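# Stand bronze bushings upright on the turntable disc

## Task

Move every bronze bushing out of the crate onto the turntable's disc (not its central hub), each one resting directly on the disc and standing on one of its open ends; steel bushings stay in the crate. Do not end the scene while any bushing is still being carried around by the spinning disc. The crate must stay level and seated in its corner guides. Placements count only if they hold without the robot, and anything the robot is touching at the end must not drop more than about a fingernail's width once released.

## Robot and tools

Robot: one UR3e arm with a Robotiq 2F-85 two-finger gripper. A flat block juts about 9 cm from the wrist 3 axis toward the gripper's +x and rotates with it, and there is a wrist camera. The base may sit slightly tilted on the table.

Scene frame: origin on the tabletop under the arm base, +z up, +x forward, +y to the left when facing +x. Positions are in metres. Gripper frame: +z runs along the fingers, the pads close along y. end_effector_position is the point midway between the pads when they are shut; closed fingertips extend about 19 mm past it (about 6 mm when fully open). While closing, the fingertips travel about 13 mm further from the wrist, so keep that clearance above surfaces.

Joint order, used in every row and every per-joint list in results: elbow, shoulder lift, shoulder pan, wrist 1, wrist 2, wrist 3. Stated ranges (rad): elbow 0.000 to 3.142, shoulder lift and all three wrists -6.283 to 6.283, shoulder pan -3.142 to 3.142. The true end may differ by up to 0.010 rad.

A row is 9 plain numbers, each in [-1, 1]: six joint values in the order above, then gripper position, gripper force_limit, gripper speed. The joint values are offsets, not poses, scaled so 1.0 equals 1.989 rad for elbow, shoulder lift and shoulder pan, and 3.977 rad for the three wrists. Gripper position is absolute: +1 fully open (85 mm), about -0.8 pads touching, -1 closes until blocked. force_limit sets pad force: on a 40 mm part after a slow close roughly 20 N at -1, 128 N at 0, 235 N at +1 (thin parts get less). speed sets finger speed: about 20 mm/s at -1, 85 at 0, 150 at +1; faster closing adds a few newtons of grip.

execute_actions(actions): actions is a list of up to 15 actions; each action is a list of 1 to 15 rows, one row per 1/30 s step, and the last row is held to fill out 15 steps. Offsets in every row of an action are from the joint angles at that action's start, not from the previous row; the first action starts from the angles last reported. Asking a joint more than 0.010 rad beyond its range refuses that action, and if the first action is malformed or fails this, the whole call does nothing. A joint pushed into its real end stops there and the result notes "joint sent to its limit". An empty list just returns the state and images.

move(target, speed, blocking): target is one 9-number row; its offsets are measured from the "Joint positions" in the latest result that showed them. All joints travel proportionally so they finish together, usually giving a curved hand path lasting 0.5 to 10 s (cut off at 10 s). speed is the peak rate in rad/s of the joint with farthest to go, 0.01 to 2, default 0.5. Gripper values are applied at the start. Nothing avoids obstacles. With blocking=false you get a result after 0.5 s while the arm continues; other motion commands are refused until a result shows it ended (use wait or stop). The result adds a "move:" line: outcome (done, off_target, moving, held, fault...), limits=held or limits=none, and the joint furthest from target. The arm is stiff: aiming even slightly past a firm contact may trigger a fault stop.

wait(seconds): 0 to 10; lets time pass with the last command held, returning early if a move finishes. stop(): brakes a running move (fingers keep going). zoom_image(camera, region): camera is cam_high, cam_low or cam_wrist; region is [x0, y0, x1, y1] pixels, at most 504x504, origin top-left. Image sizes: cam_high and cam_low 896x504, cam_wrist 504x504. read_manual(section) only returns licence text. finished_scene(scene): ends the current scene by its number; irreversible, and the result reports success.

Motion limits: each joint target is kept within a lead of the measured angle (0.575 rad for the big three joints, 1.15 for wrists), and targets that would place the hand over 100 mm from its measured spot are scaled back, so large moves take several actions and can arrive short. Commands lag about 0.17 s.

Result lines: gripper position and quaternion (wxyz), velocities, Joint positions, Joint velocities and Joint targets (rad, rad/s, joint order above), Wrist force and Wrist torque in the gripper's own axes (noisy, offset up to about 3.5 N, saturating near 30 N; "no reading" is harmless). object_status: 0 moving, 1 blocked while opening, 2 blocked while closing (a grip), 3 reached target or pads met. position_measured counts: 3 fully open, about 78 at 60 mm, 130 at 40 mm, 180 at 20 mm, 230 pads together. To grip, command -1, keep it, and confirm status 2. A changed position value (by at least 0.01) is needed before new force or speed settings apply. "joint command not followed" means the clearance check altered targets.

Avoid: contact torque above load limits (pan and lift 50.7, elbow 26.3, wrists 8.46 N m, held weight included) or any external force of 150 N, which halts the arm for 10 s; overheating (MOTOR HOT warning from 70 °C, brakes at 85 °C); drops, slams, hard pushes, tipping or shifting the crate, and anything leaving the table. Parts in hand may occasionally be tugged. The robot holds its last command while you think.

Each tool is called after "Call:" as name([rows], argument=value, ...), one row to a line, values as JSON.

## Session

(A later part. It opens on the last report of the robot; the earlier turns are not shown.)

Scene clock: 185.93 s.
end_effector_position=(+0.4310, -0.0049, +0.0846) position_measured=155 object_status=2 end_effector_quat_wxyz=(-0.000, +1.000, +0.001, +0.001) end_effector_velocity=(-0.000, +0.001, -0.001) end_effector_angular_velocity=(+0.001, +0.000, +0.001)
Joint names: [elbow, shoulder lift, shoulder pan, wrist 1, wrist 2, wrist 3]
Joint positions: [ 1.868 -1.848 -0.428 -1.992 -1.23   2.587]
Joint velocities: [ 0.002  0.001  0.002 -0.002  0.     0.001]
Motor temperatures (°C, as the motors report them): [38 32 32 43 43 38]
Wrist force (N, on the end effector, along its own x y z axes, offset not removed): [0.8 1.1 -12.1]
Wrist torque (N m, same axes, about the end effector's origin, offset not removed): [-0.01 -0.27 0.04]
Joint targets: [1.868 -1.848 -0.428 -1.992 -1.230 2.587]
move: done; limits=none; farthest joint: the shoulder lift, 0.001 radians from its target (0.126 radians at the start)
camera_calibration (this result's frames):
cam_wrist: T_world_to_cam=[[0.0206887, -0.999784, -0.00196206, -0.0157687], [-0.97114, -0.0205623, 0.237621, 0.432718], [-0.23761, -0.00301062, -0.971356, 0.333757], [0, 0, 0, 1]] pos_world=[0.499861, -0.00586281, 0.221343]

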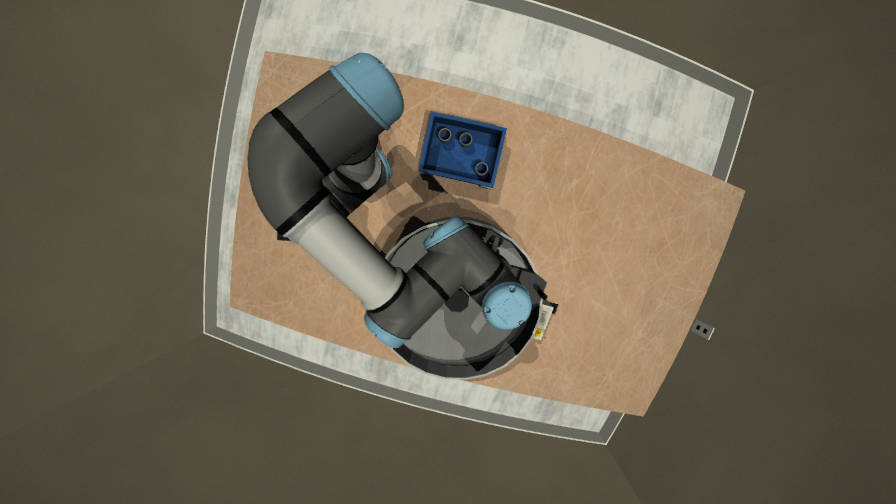

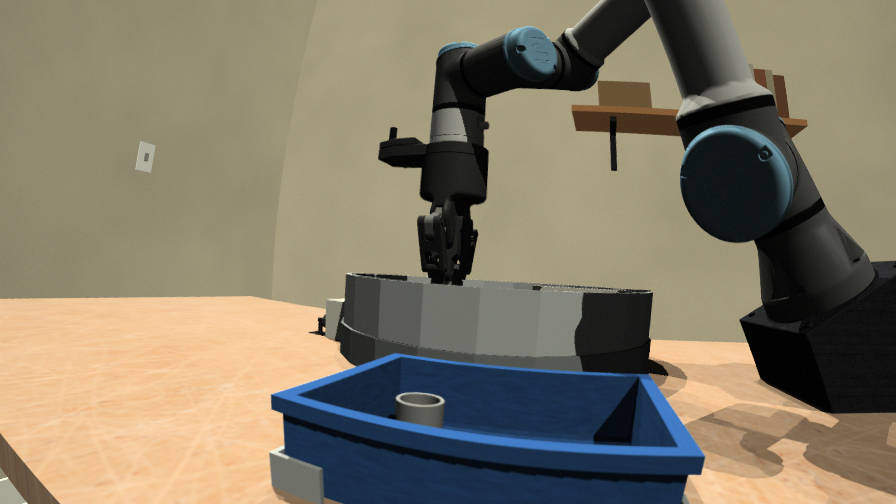

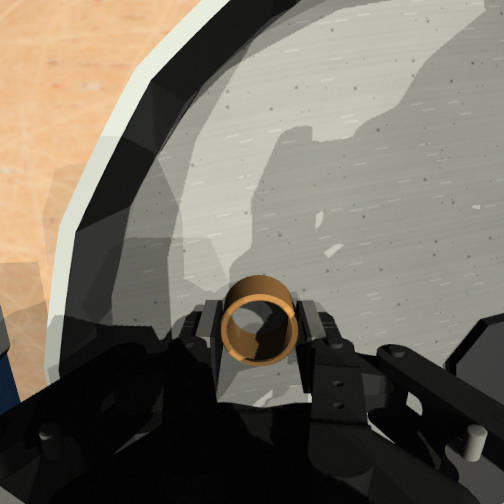

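Call:
execute_actions([
  [[0,0,0,0,0,0,-0.05,-0.5,0]],
])

Call:
move(target=[-0.1045,-0.063,-0.057,0.094,0.0106,-0.028,-0.05,-0.5,0], speed=0.6)

Call:
move(target=[0.248,-0.1116,0.597,-0.102,-0.138,0.2716,-0.05,-0.5,0], speed=1.2)

Call:
wait(seconds=10)

Call:
zoom_image(camera="cam_high", region=[360, 100, 560, 330])

Scene clock: 191.10 s.
end_effector_position=(+0.4309, -0.0049, +0.0846) position_measured=135 object_status=0 end_effector_quat_wxyz=(-0.000, +1.000, +0.001, +0.001) end_effector_velocity=(+0.000, -0.000, +0.000) end_effector_angular_velocity=(-0.001, -0.001, -0.000)
Joint names: [elbow, shoulder lift, shoulder pan, wrist 1, wrist 2, wrist 3]
Joint positions: [ 1.868 -1.848 -0.428 -1.992 -1.23   2.587]
Joint velocities: [-0.    -0.001 -0.001 -0.    -0.     0.   ]
Motor temperatures (°C, as the motors report them): [38 32 32 43 43 38]
Wrist force (N, on the end effector, along its own x y z axes, offset not removed): [0.4 1.1 0.7]
Wrist torque (N m, same axes, about the end effector's origin, offset not removed): [0.11 -0.11 0.04]
Joint targets: [1.868 -1.848 -0.428 -1.992 -1.230 2.587]
camera_calibration (this result's frames):
cam_wrist: T_world_to_cam=[[0.020569, -0.999786, -0.00211025, -0.0156821], [-0.971088, -0.0204806, 0.237842, 0.432642], [-0.237835, -0.00284293, -0.971301, 0.333782], [0, 0, 0, 1]] pos_world=[0.499841, -0.00586908, 0.22127]

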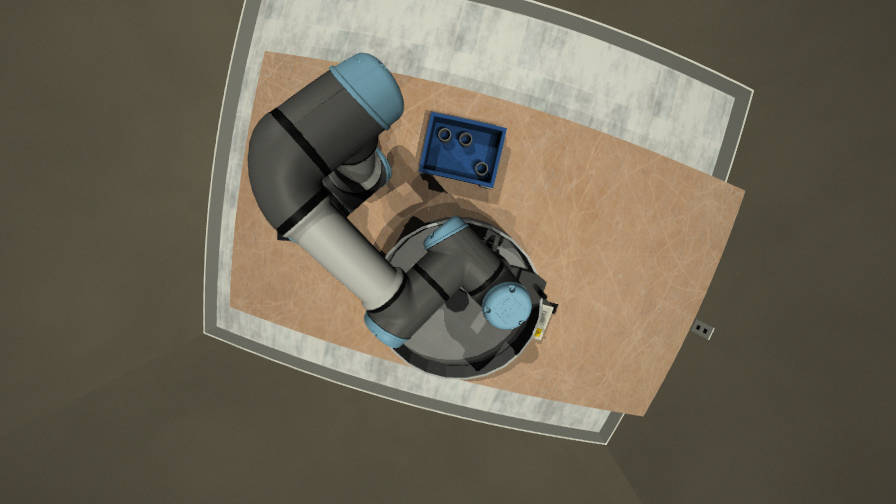

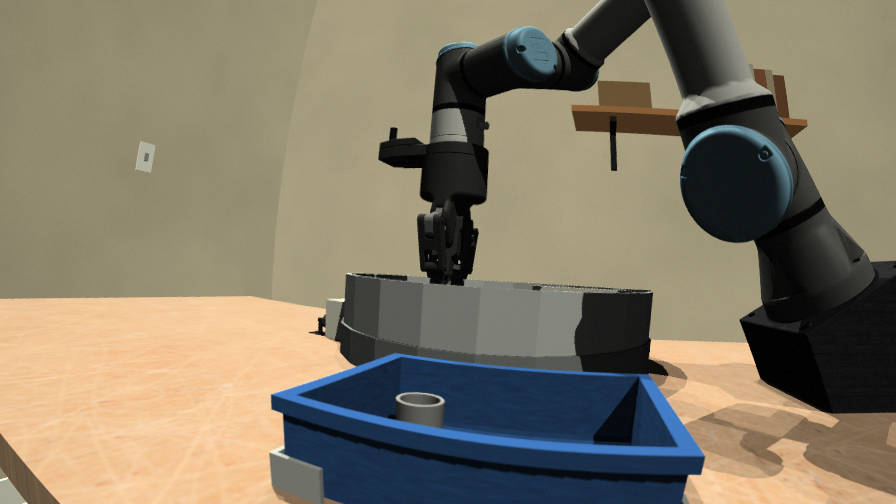

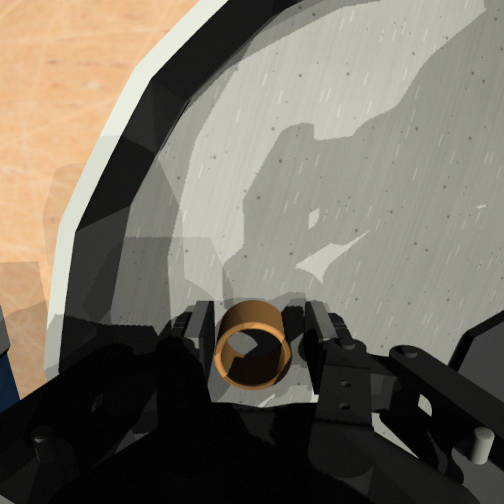

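Scene clock: 192.40 s.
end_effector_position=(+0.4304, -0.0049, +0.1498) position_measured=135 object_status=3 end_effector_quat_wxyz=(-0.000, +1.000, +0.001, +0.000) end_effector_velocity=(-0.000, +0.000, +0.000) end_effector_angular_velocity=(+0.000, +0.000, +0.000)
Joint names: [elbow, shoulder lift, shoulder pan, wrist 1, wrist 2, wrist 3]
Joint positions: [ 1.66  -1.973 -0.541 -1.618 -1.188  2.475]
Joint velocities: [-0.001 -0.001 -0.001  0.003  0.    -0.001]
Motor temperatures (°C, as the motors report them): [38 32 32 43 43 38]
Wrist force (N, on the end effector, along its own x y z axes, offset not removed): [1.0 1.7 0.9]
Wrist torque (N m, same axes, about the end effector's origin, offset not removed): [0.24 -0.23 0.03]
Joint targets: [1.660 -1.973 -0.541 -1.618 -1.188 2.475]
move: done; limits=none; farthest joint: the shoulder pan, 0.000 radians from its target (0.114 radians at the start)
camera_calibration (this result's frames):
cam_wrist: T_world_to_cam=[[0.0191089, -0.999814, -0.00255662, -0.01482], [-0.97095, -0.0191671, 0.238513, 0.416482], [-0.238518, -0.00207537, -0.971136, 0.397322], [0, 0, 0, 1]] pos_world=[0.499434, -0.00600987, 0.286479]

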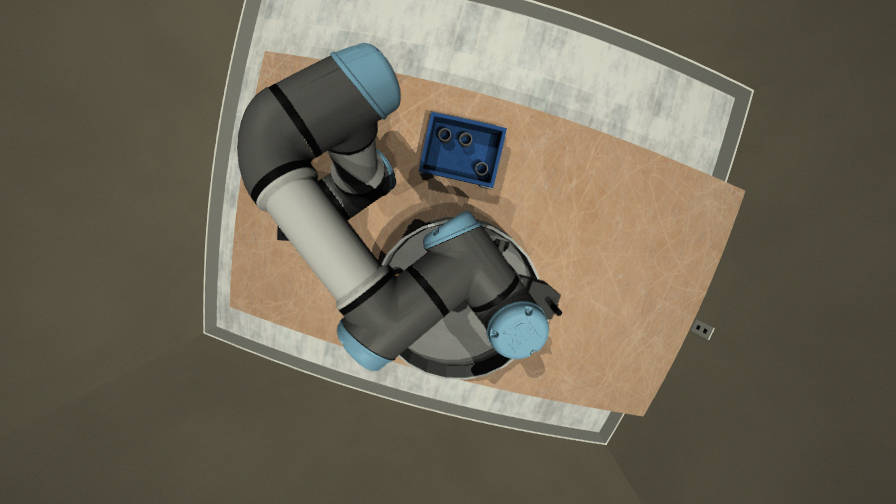

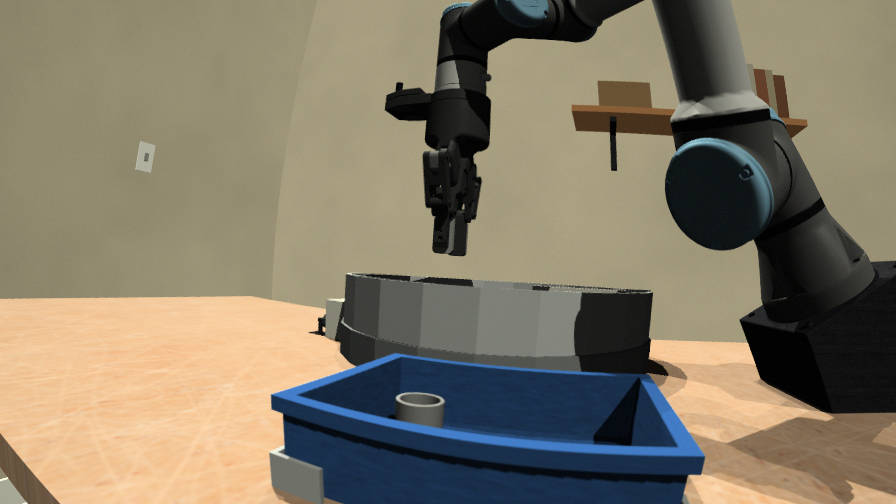

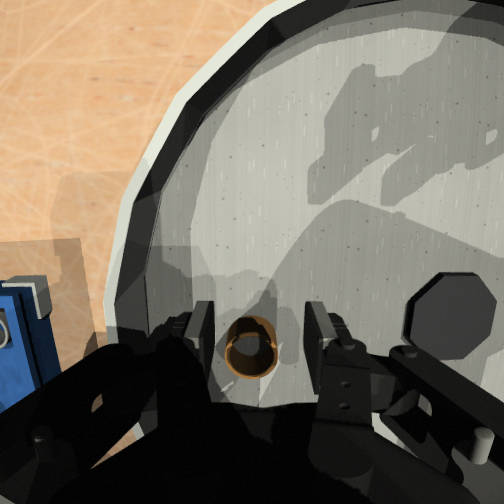

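Scene clock: 194.23 s.
end_effector_position=(+0.2585, +0.2025, +0.1500) position_measured=135 object_status=3 end_effector_quat_wxyz=(+0.000, +1.000, -0.002, +0.000) end_effector_velocity=(-0.000, +0.000, +0.000) end_effector_angular_velocity=(+0.001, -0.000, -0.000)
Joint names: [elbow, shoulder lift, shoulder pan, wrist 1, wrist 2, wrist 3]
Joint positions: [ 2.153 -2.195  0.646 -2.024 -1.736  3.556]
Joint velocities: [ 0.    -0.     0.002 -0.001 -0.     0.002]
Motor temperatures (°C, as the motors report them): [38 32 32 43 43 38]
Wrist force (N, on the end effector, along its own x y z axes, offset not removed): [1.4 1.4 0.5]
Wrist torque (N m, same axes, about the end effector's origin, offset not removed): [0.17 -0.22 -0.03]
Joint targets: [2.153 -2.195 0.646 -2.024 -1.737 3.556]
move: done; limits=none; farthest joint: the shoulder pan, 0.000 radians from its target (1.187 radians at the start)
camera_calibration (this result's frames):
cam_wrist: T_world_to_cam=[[0.0137987, -0.999904, -0.00110465, 0.197011], [-0.971057, -0.013664, 0.238457, 0.252363], [-0.238449, -0.00221771, -0.971153, 0.356948], [0, 0, 0, 1]] pos_world=[0.327454, 0.201232, 0.28669]

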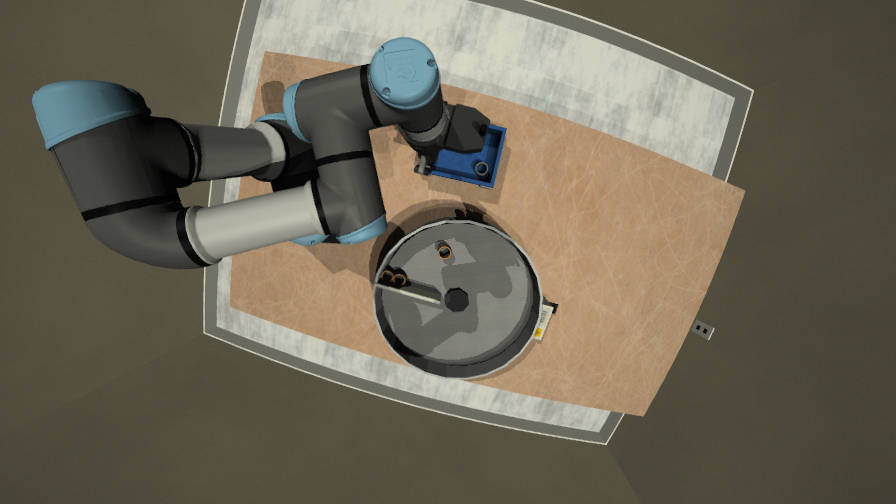

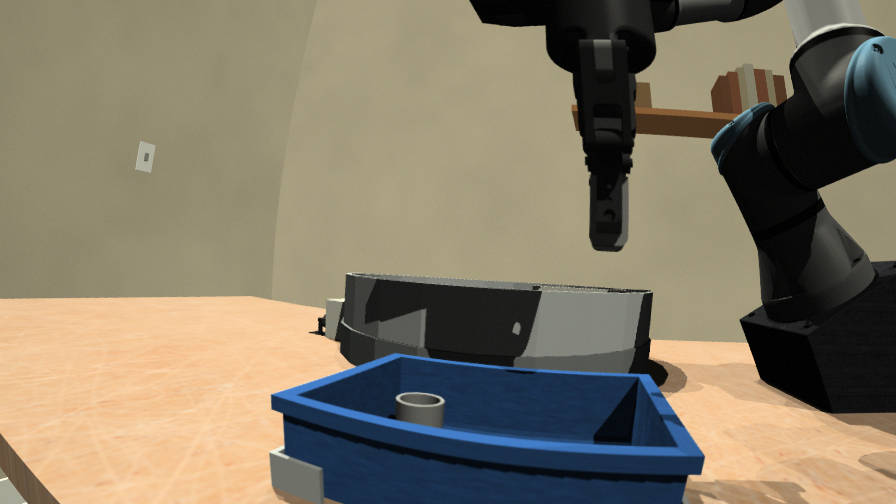

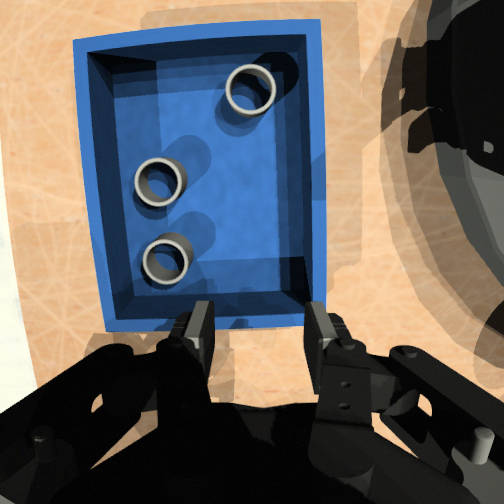

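Scene clock: 204.23 s.
end_effector_position=(+0.2584, +0.2026, +0.1501) position_measured=135 object_status=3 end_effector_quat_wxyz=(+0.000, +1.000, -0.002, +0.000) end_effector_velocity=(+0.000, -0.000, -0.000) end_effector_angular_velocity=(-0.001, +0.000, -0.001)
Joint names: [elbow, shoulder lift, shoulder pan, wrist 1, wrist 2, wrist 3]
Joint positions: [ 2.153 -2.195  0.646 -2.024 -1.737  3.556]
Joint velocities: [ 0.     0.    -0.001  0.    -0.    -0.   ]
Motor temperatures (°C, as the motors report them): [38 32 32 43 43 38]
Wrist force (N, on the end effector, along its own x y z axes, offset not removed): [1.3 2.5 -0.9]
Wrist torque (N m, same axes, about the end effector's origin, offset not removed): [0.36 -0.22 0.00]
Joint targets: [2.153 -2.195 0.646 -2.024 -1.737 3.556]
wait: 10.00 s; at rest by 0.17 s
camera_calibration (this result's frames):
cam_wrist: T_world_to_cam=[[0.0137999, -0.999904, -0.00113612, 0.197035], [-0.971067, -0.0136728, 0.238414, 0.252339], [-0.238407, -0.00218684, -0.971163, 0.356934], [0, 0, 0, 1]] pos_world=[0.327415, 0.201247, 0.286704]

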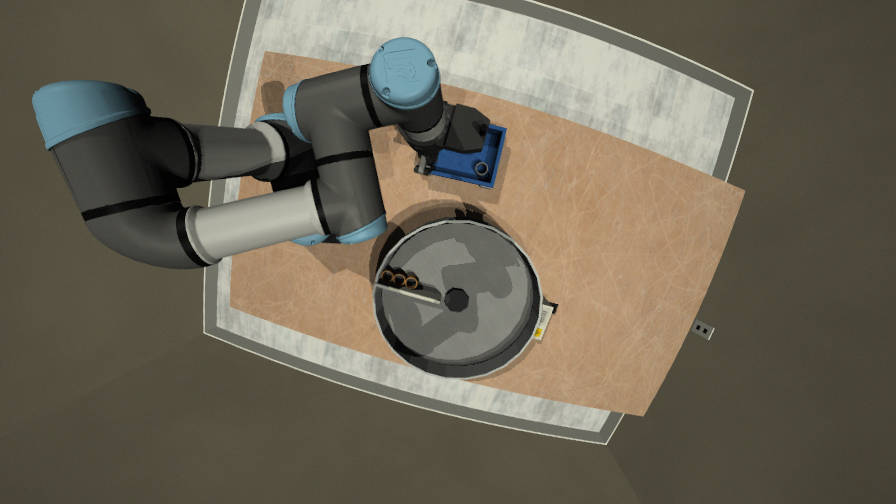

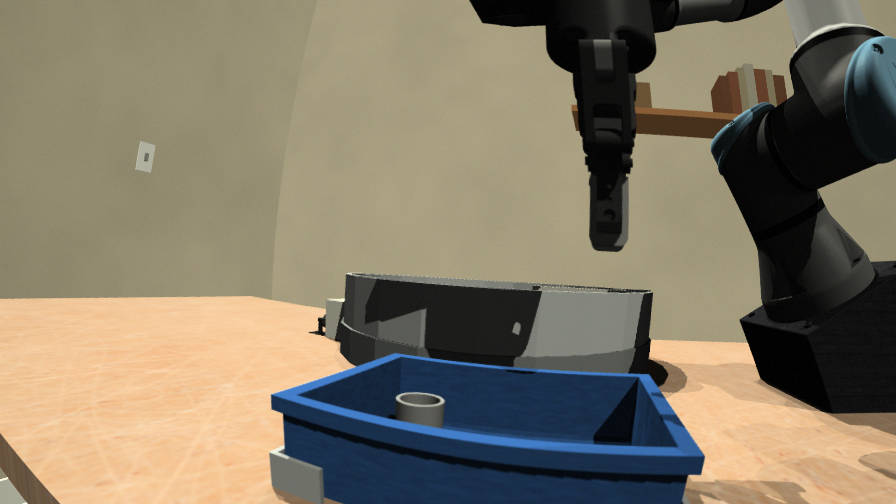

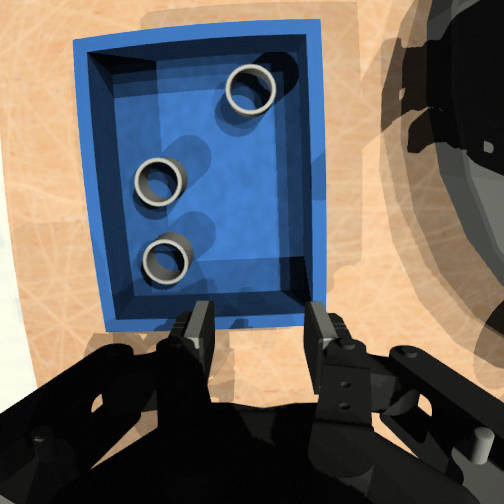

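Region (360, 100, 560, 330) of cam_high's 896x504 image, scaled by 2.191, with more detail than that image has; it fills the left 438 columns of this view, and the rest is white.

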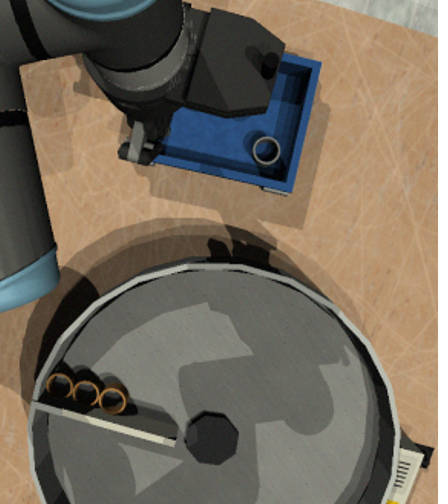

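Call:
wait(seconds=8)

Call:
zoom_image(camera="cam_high", region=[360, 100, 560, 330])

Scene clock: 214.27 s.
end_effector_position=(+0.2584, +0.2026, +0.1501) position_measured=135 object_status=3 end_effector_quat_wxyz=(+0.000, +1.000, -0.002, +0.000) end_effector_velocity=(+0.000, -0.000, +0.000) end_effector_angular_velocity=(-0.000, -0.000, -0.000)
Joint names: [elbow, shoulder lift, shoulder pan, wrist 1, wrist 2, wrist 3]
Joint positions: [ 2.153 -2.195  0.646 -2.024 -1.737  3.556]
Joint velocities: [-0.  0. -0.  0. -0.  0.]
Motor temperatures (°C, as the motors report them): [38 32 32 43 43 38]
Wrist force (N, on the end effector, along its own x y z axes, offset not removed): [0.9 1.5 -0.4]
Wrist torque (N m, same axes, about the end effector's origin, offset not removed): [0.19 -0.15 0.06]
Joint targets: [2.153 -2.195 0.646 -2.024 -1.737 3.556]
wait: 8.00 s; at rest from the start
camera_calibration (this result's frames):
cam_wrist: T_world_to_cam=[[0.0138005, -0.999904, -0.00113634, 0.197035], [-0.971067, -0.0136734, 0.238414, 0.25234], [-0.238407, -0.00218676, -0.971163, 0.356934], [0, 0, 0, 1]] pos_world=[0.327415, 0.201247, 0.286704]

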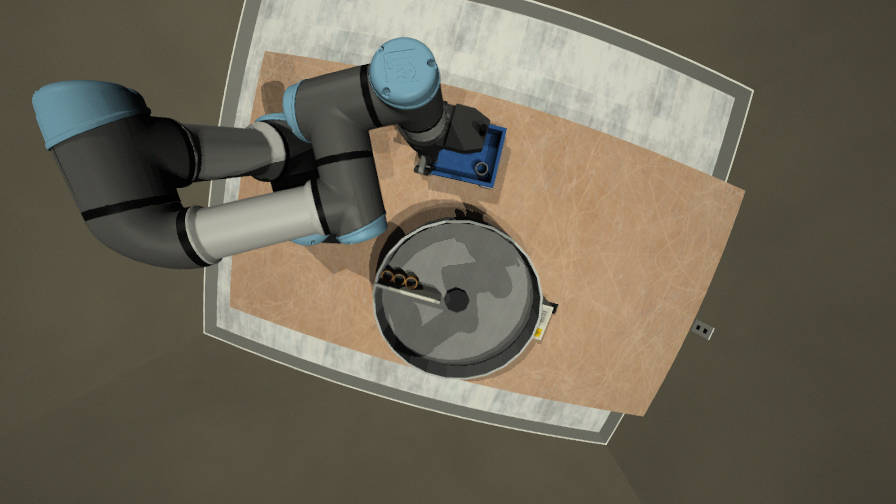

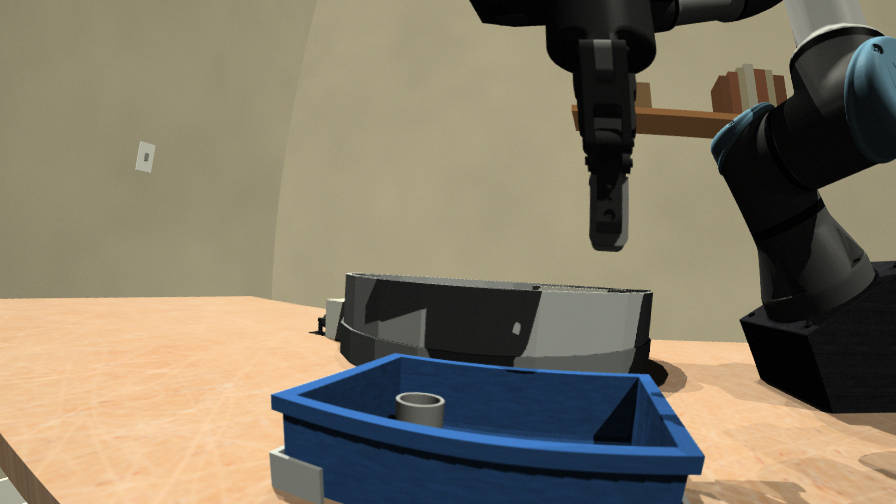

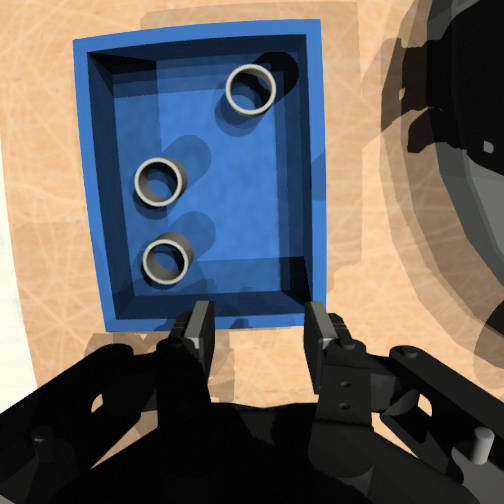

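Region (360, 100, 560, 330) of cam_high's 896x504 image, scaled by 2.191, with more detail than that image has; it fills the left 438 columns of this view, and the rest is white.

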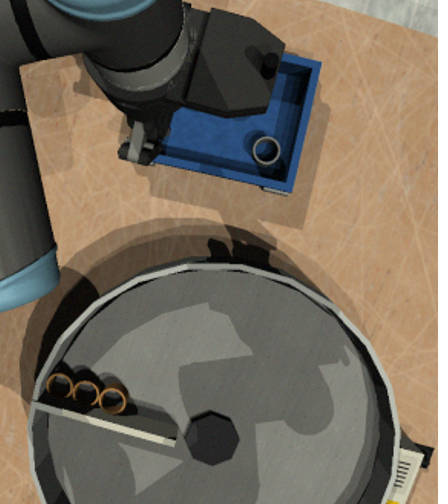

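Call:
finished_scene(scene=1)

The scene is finished: the task was done.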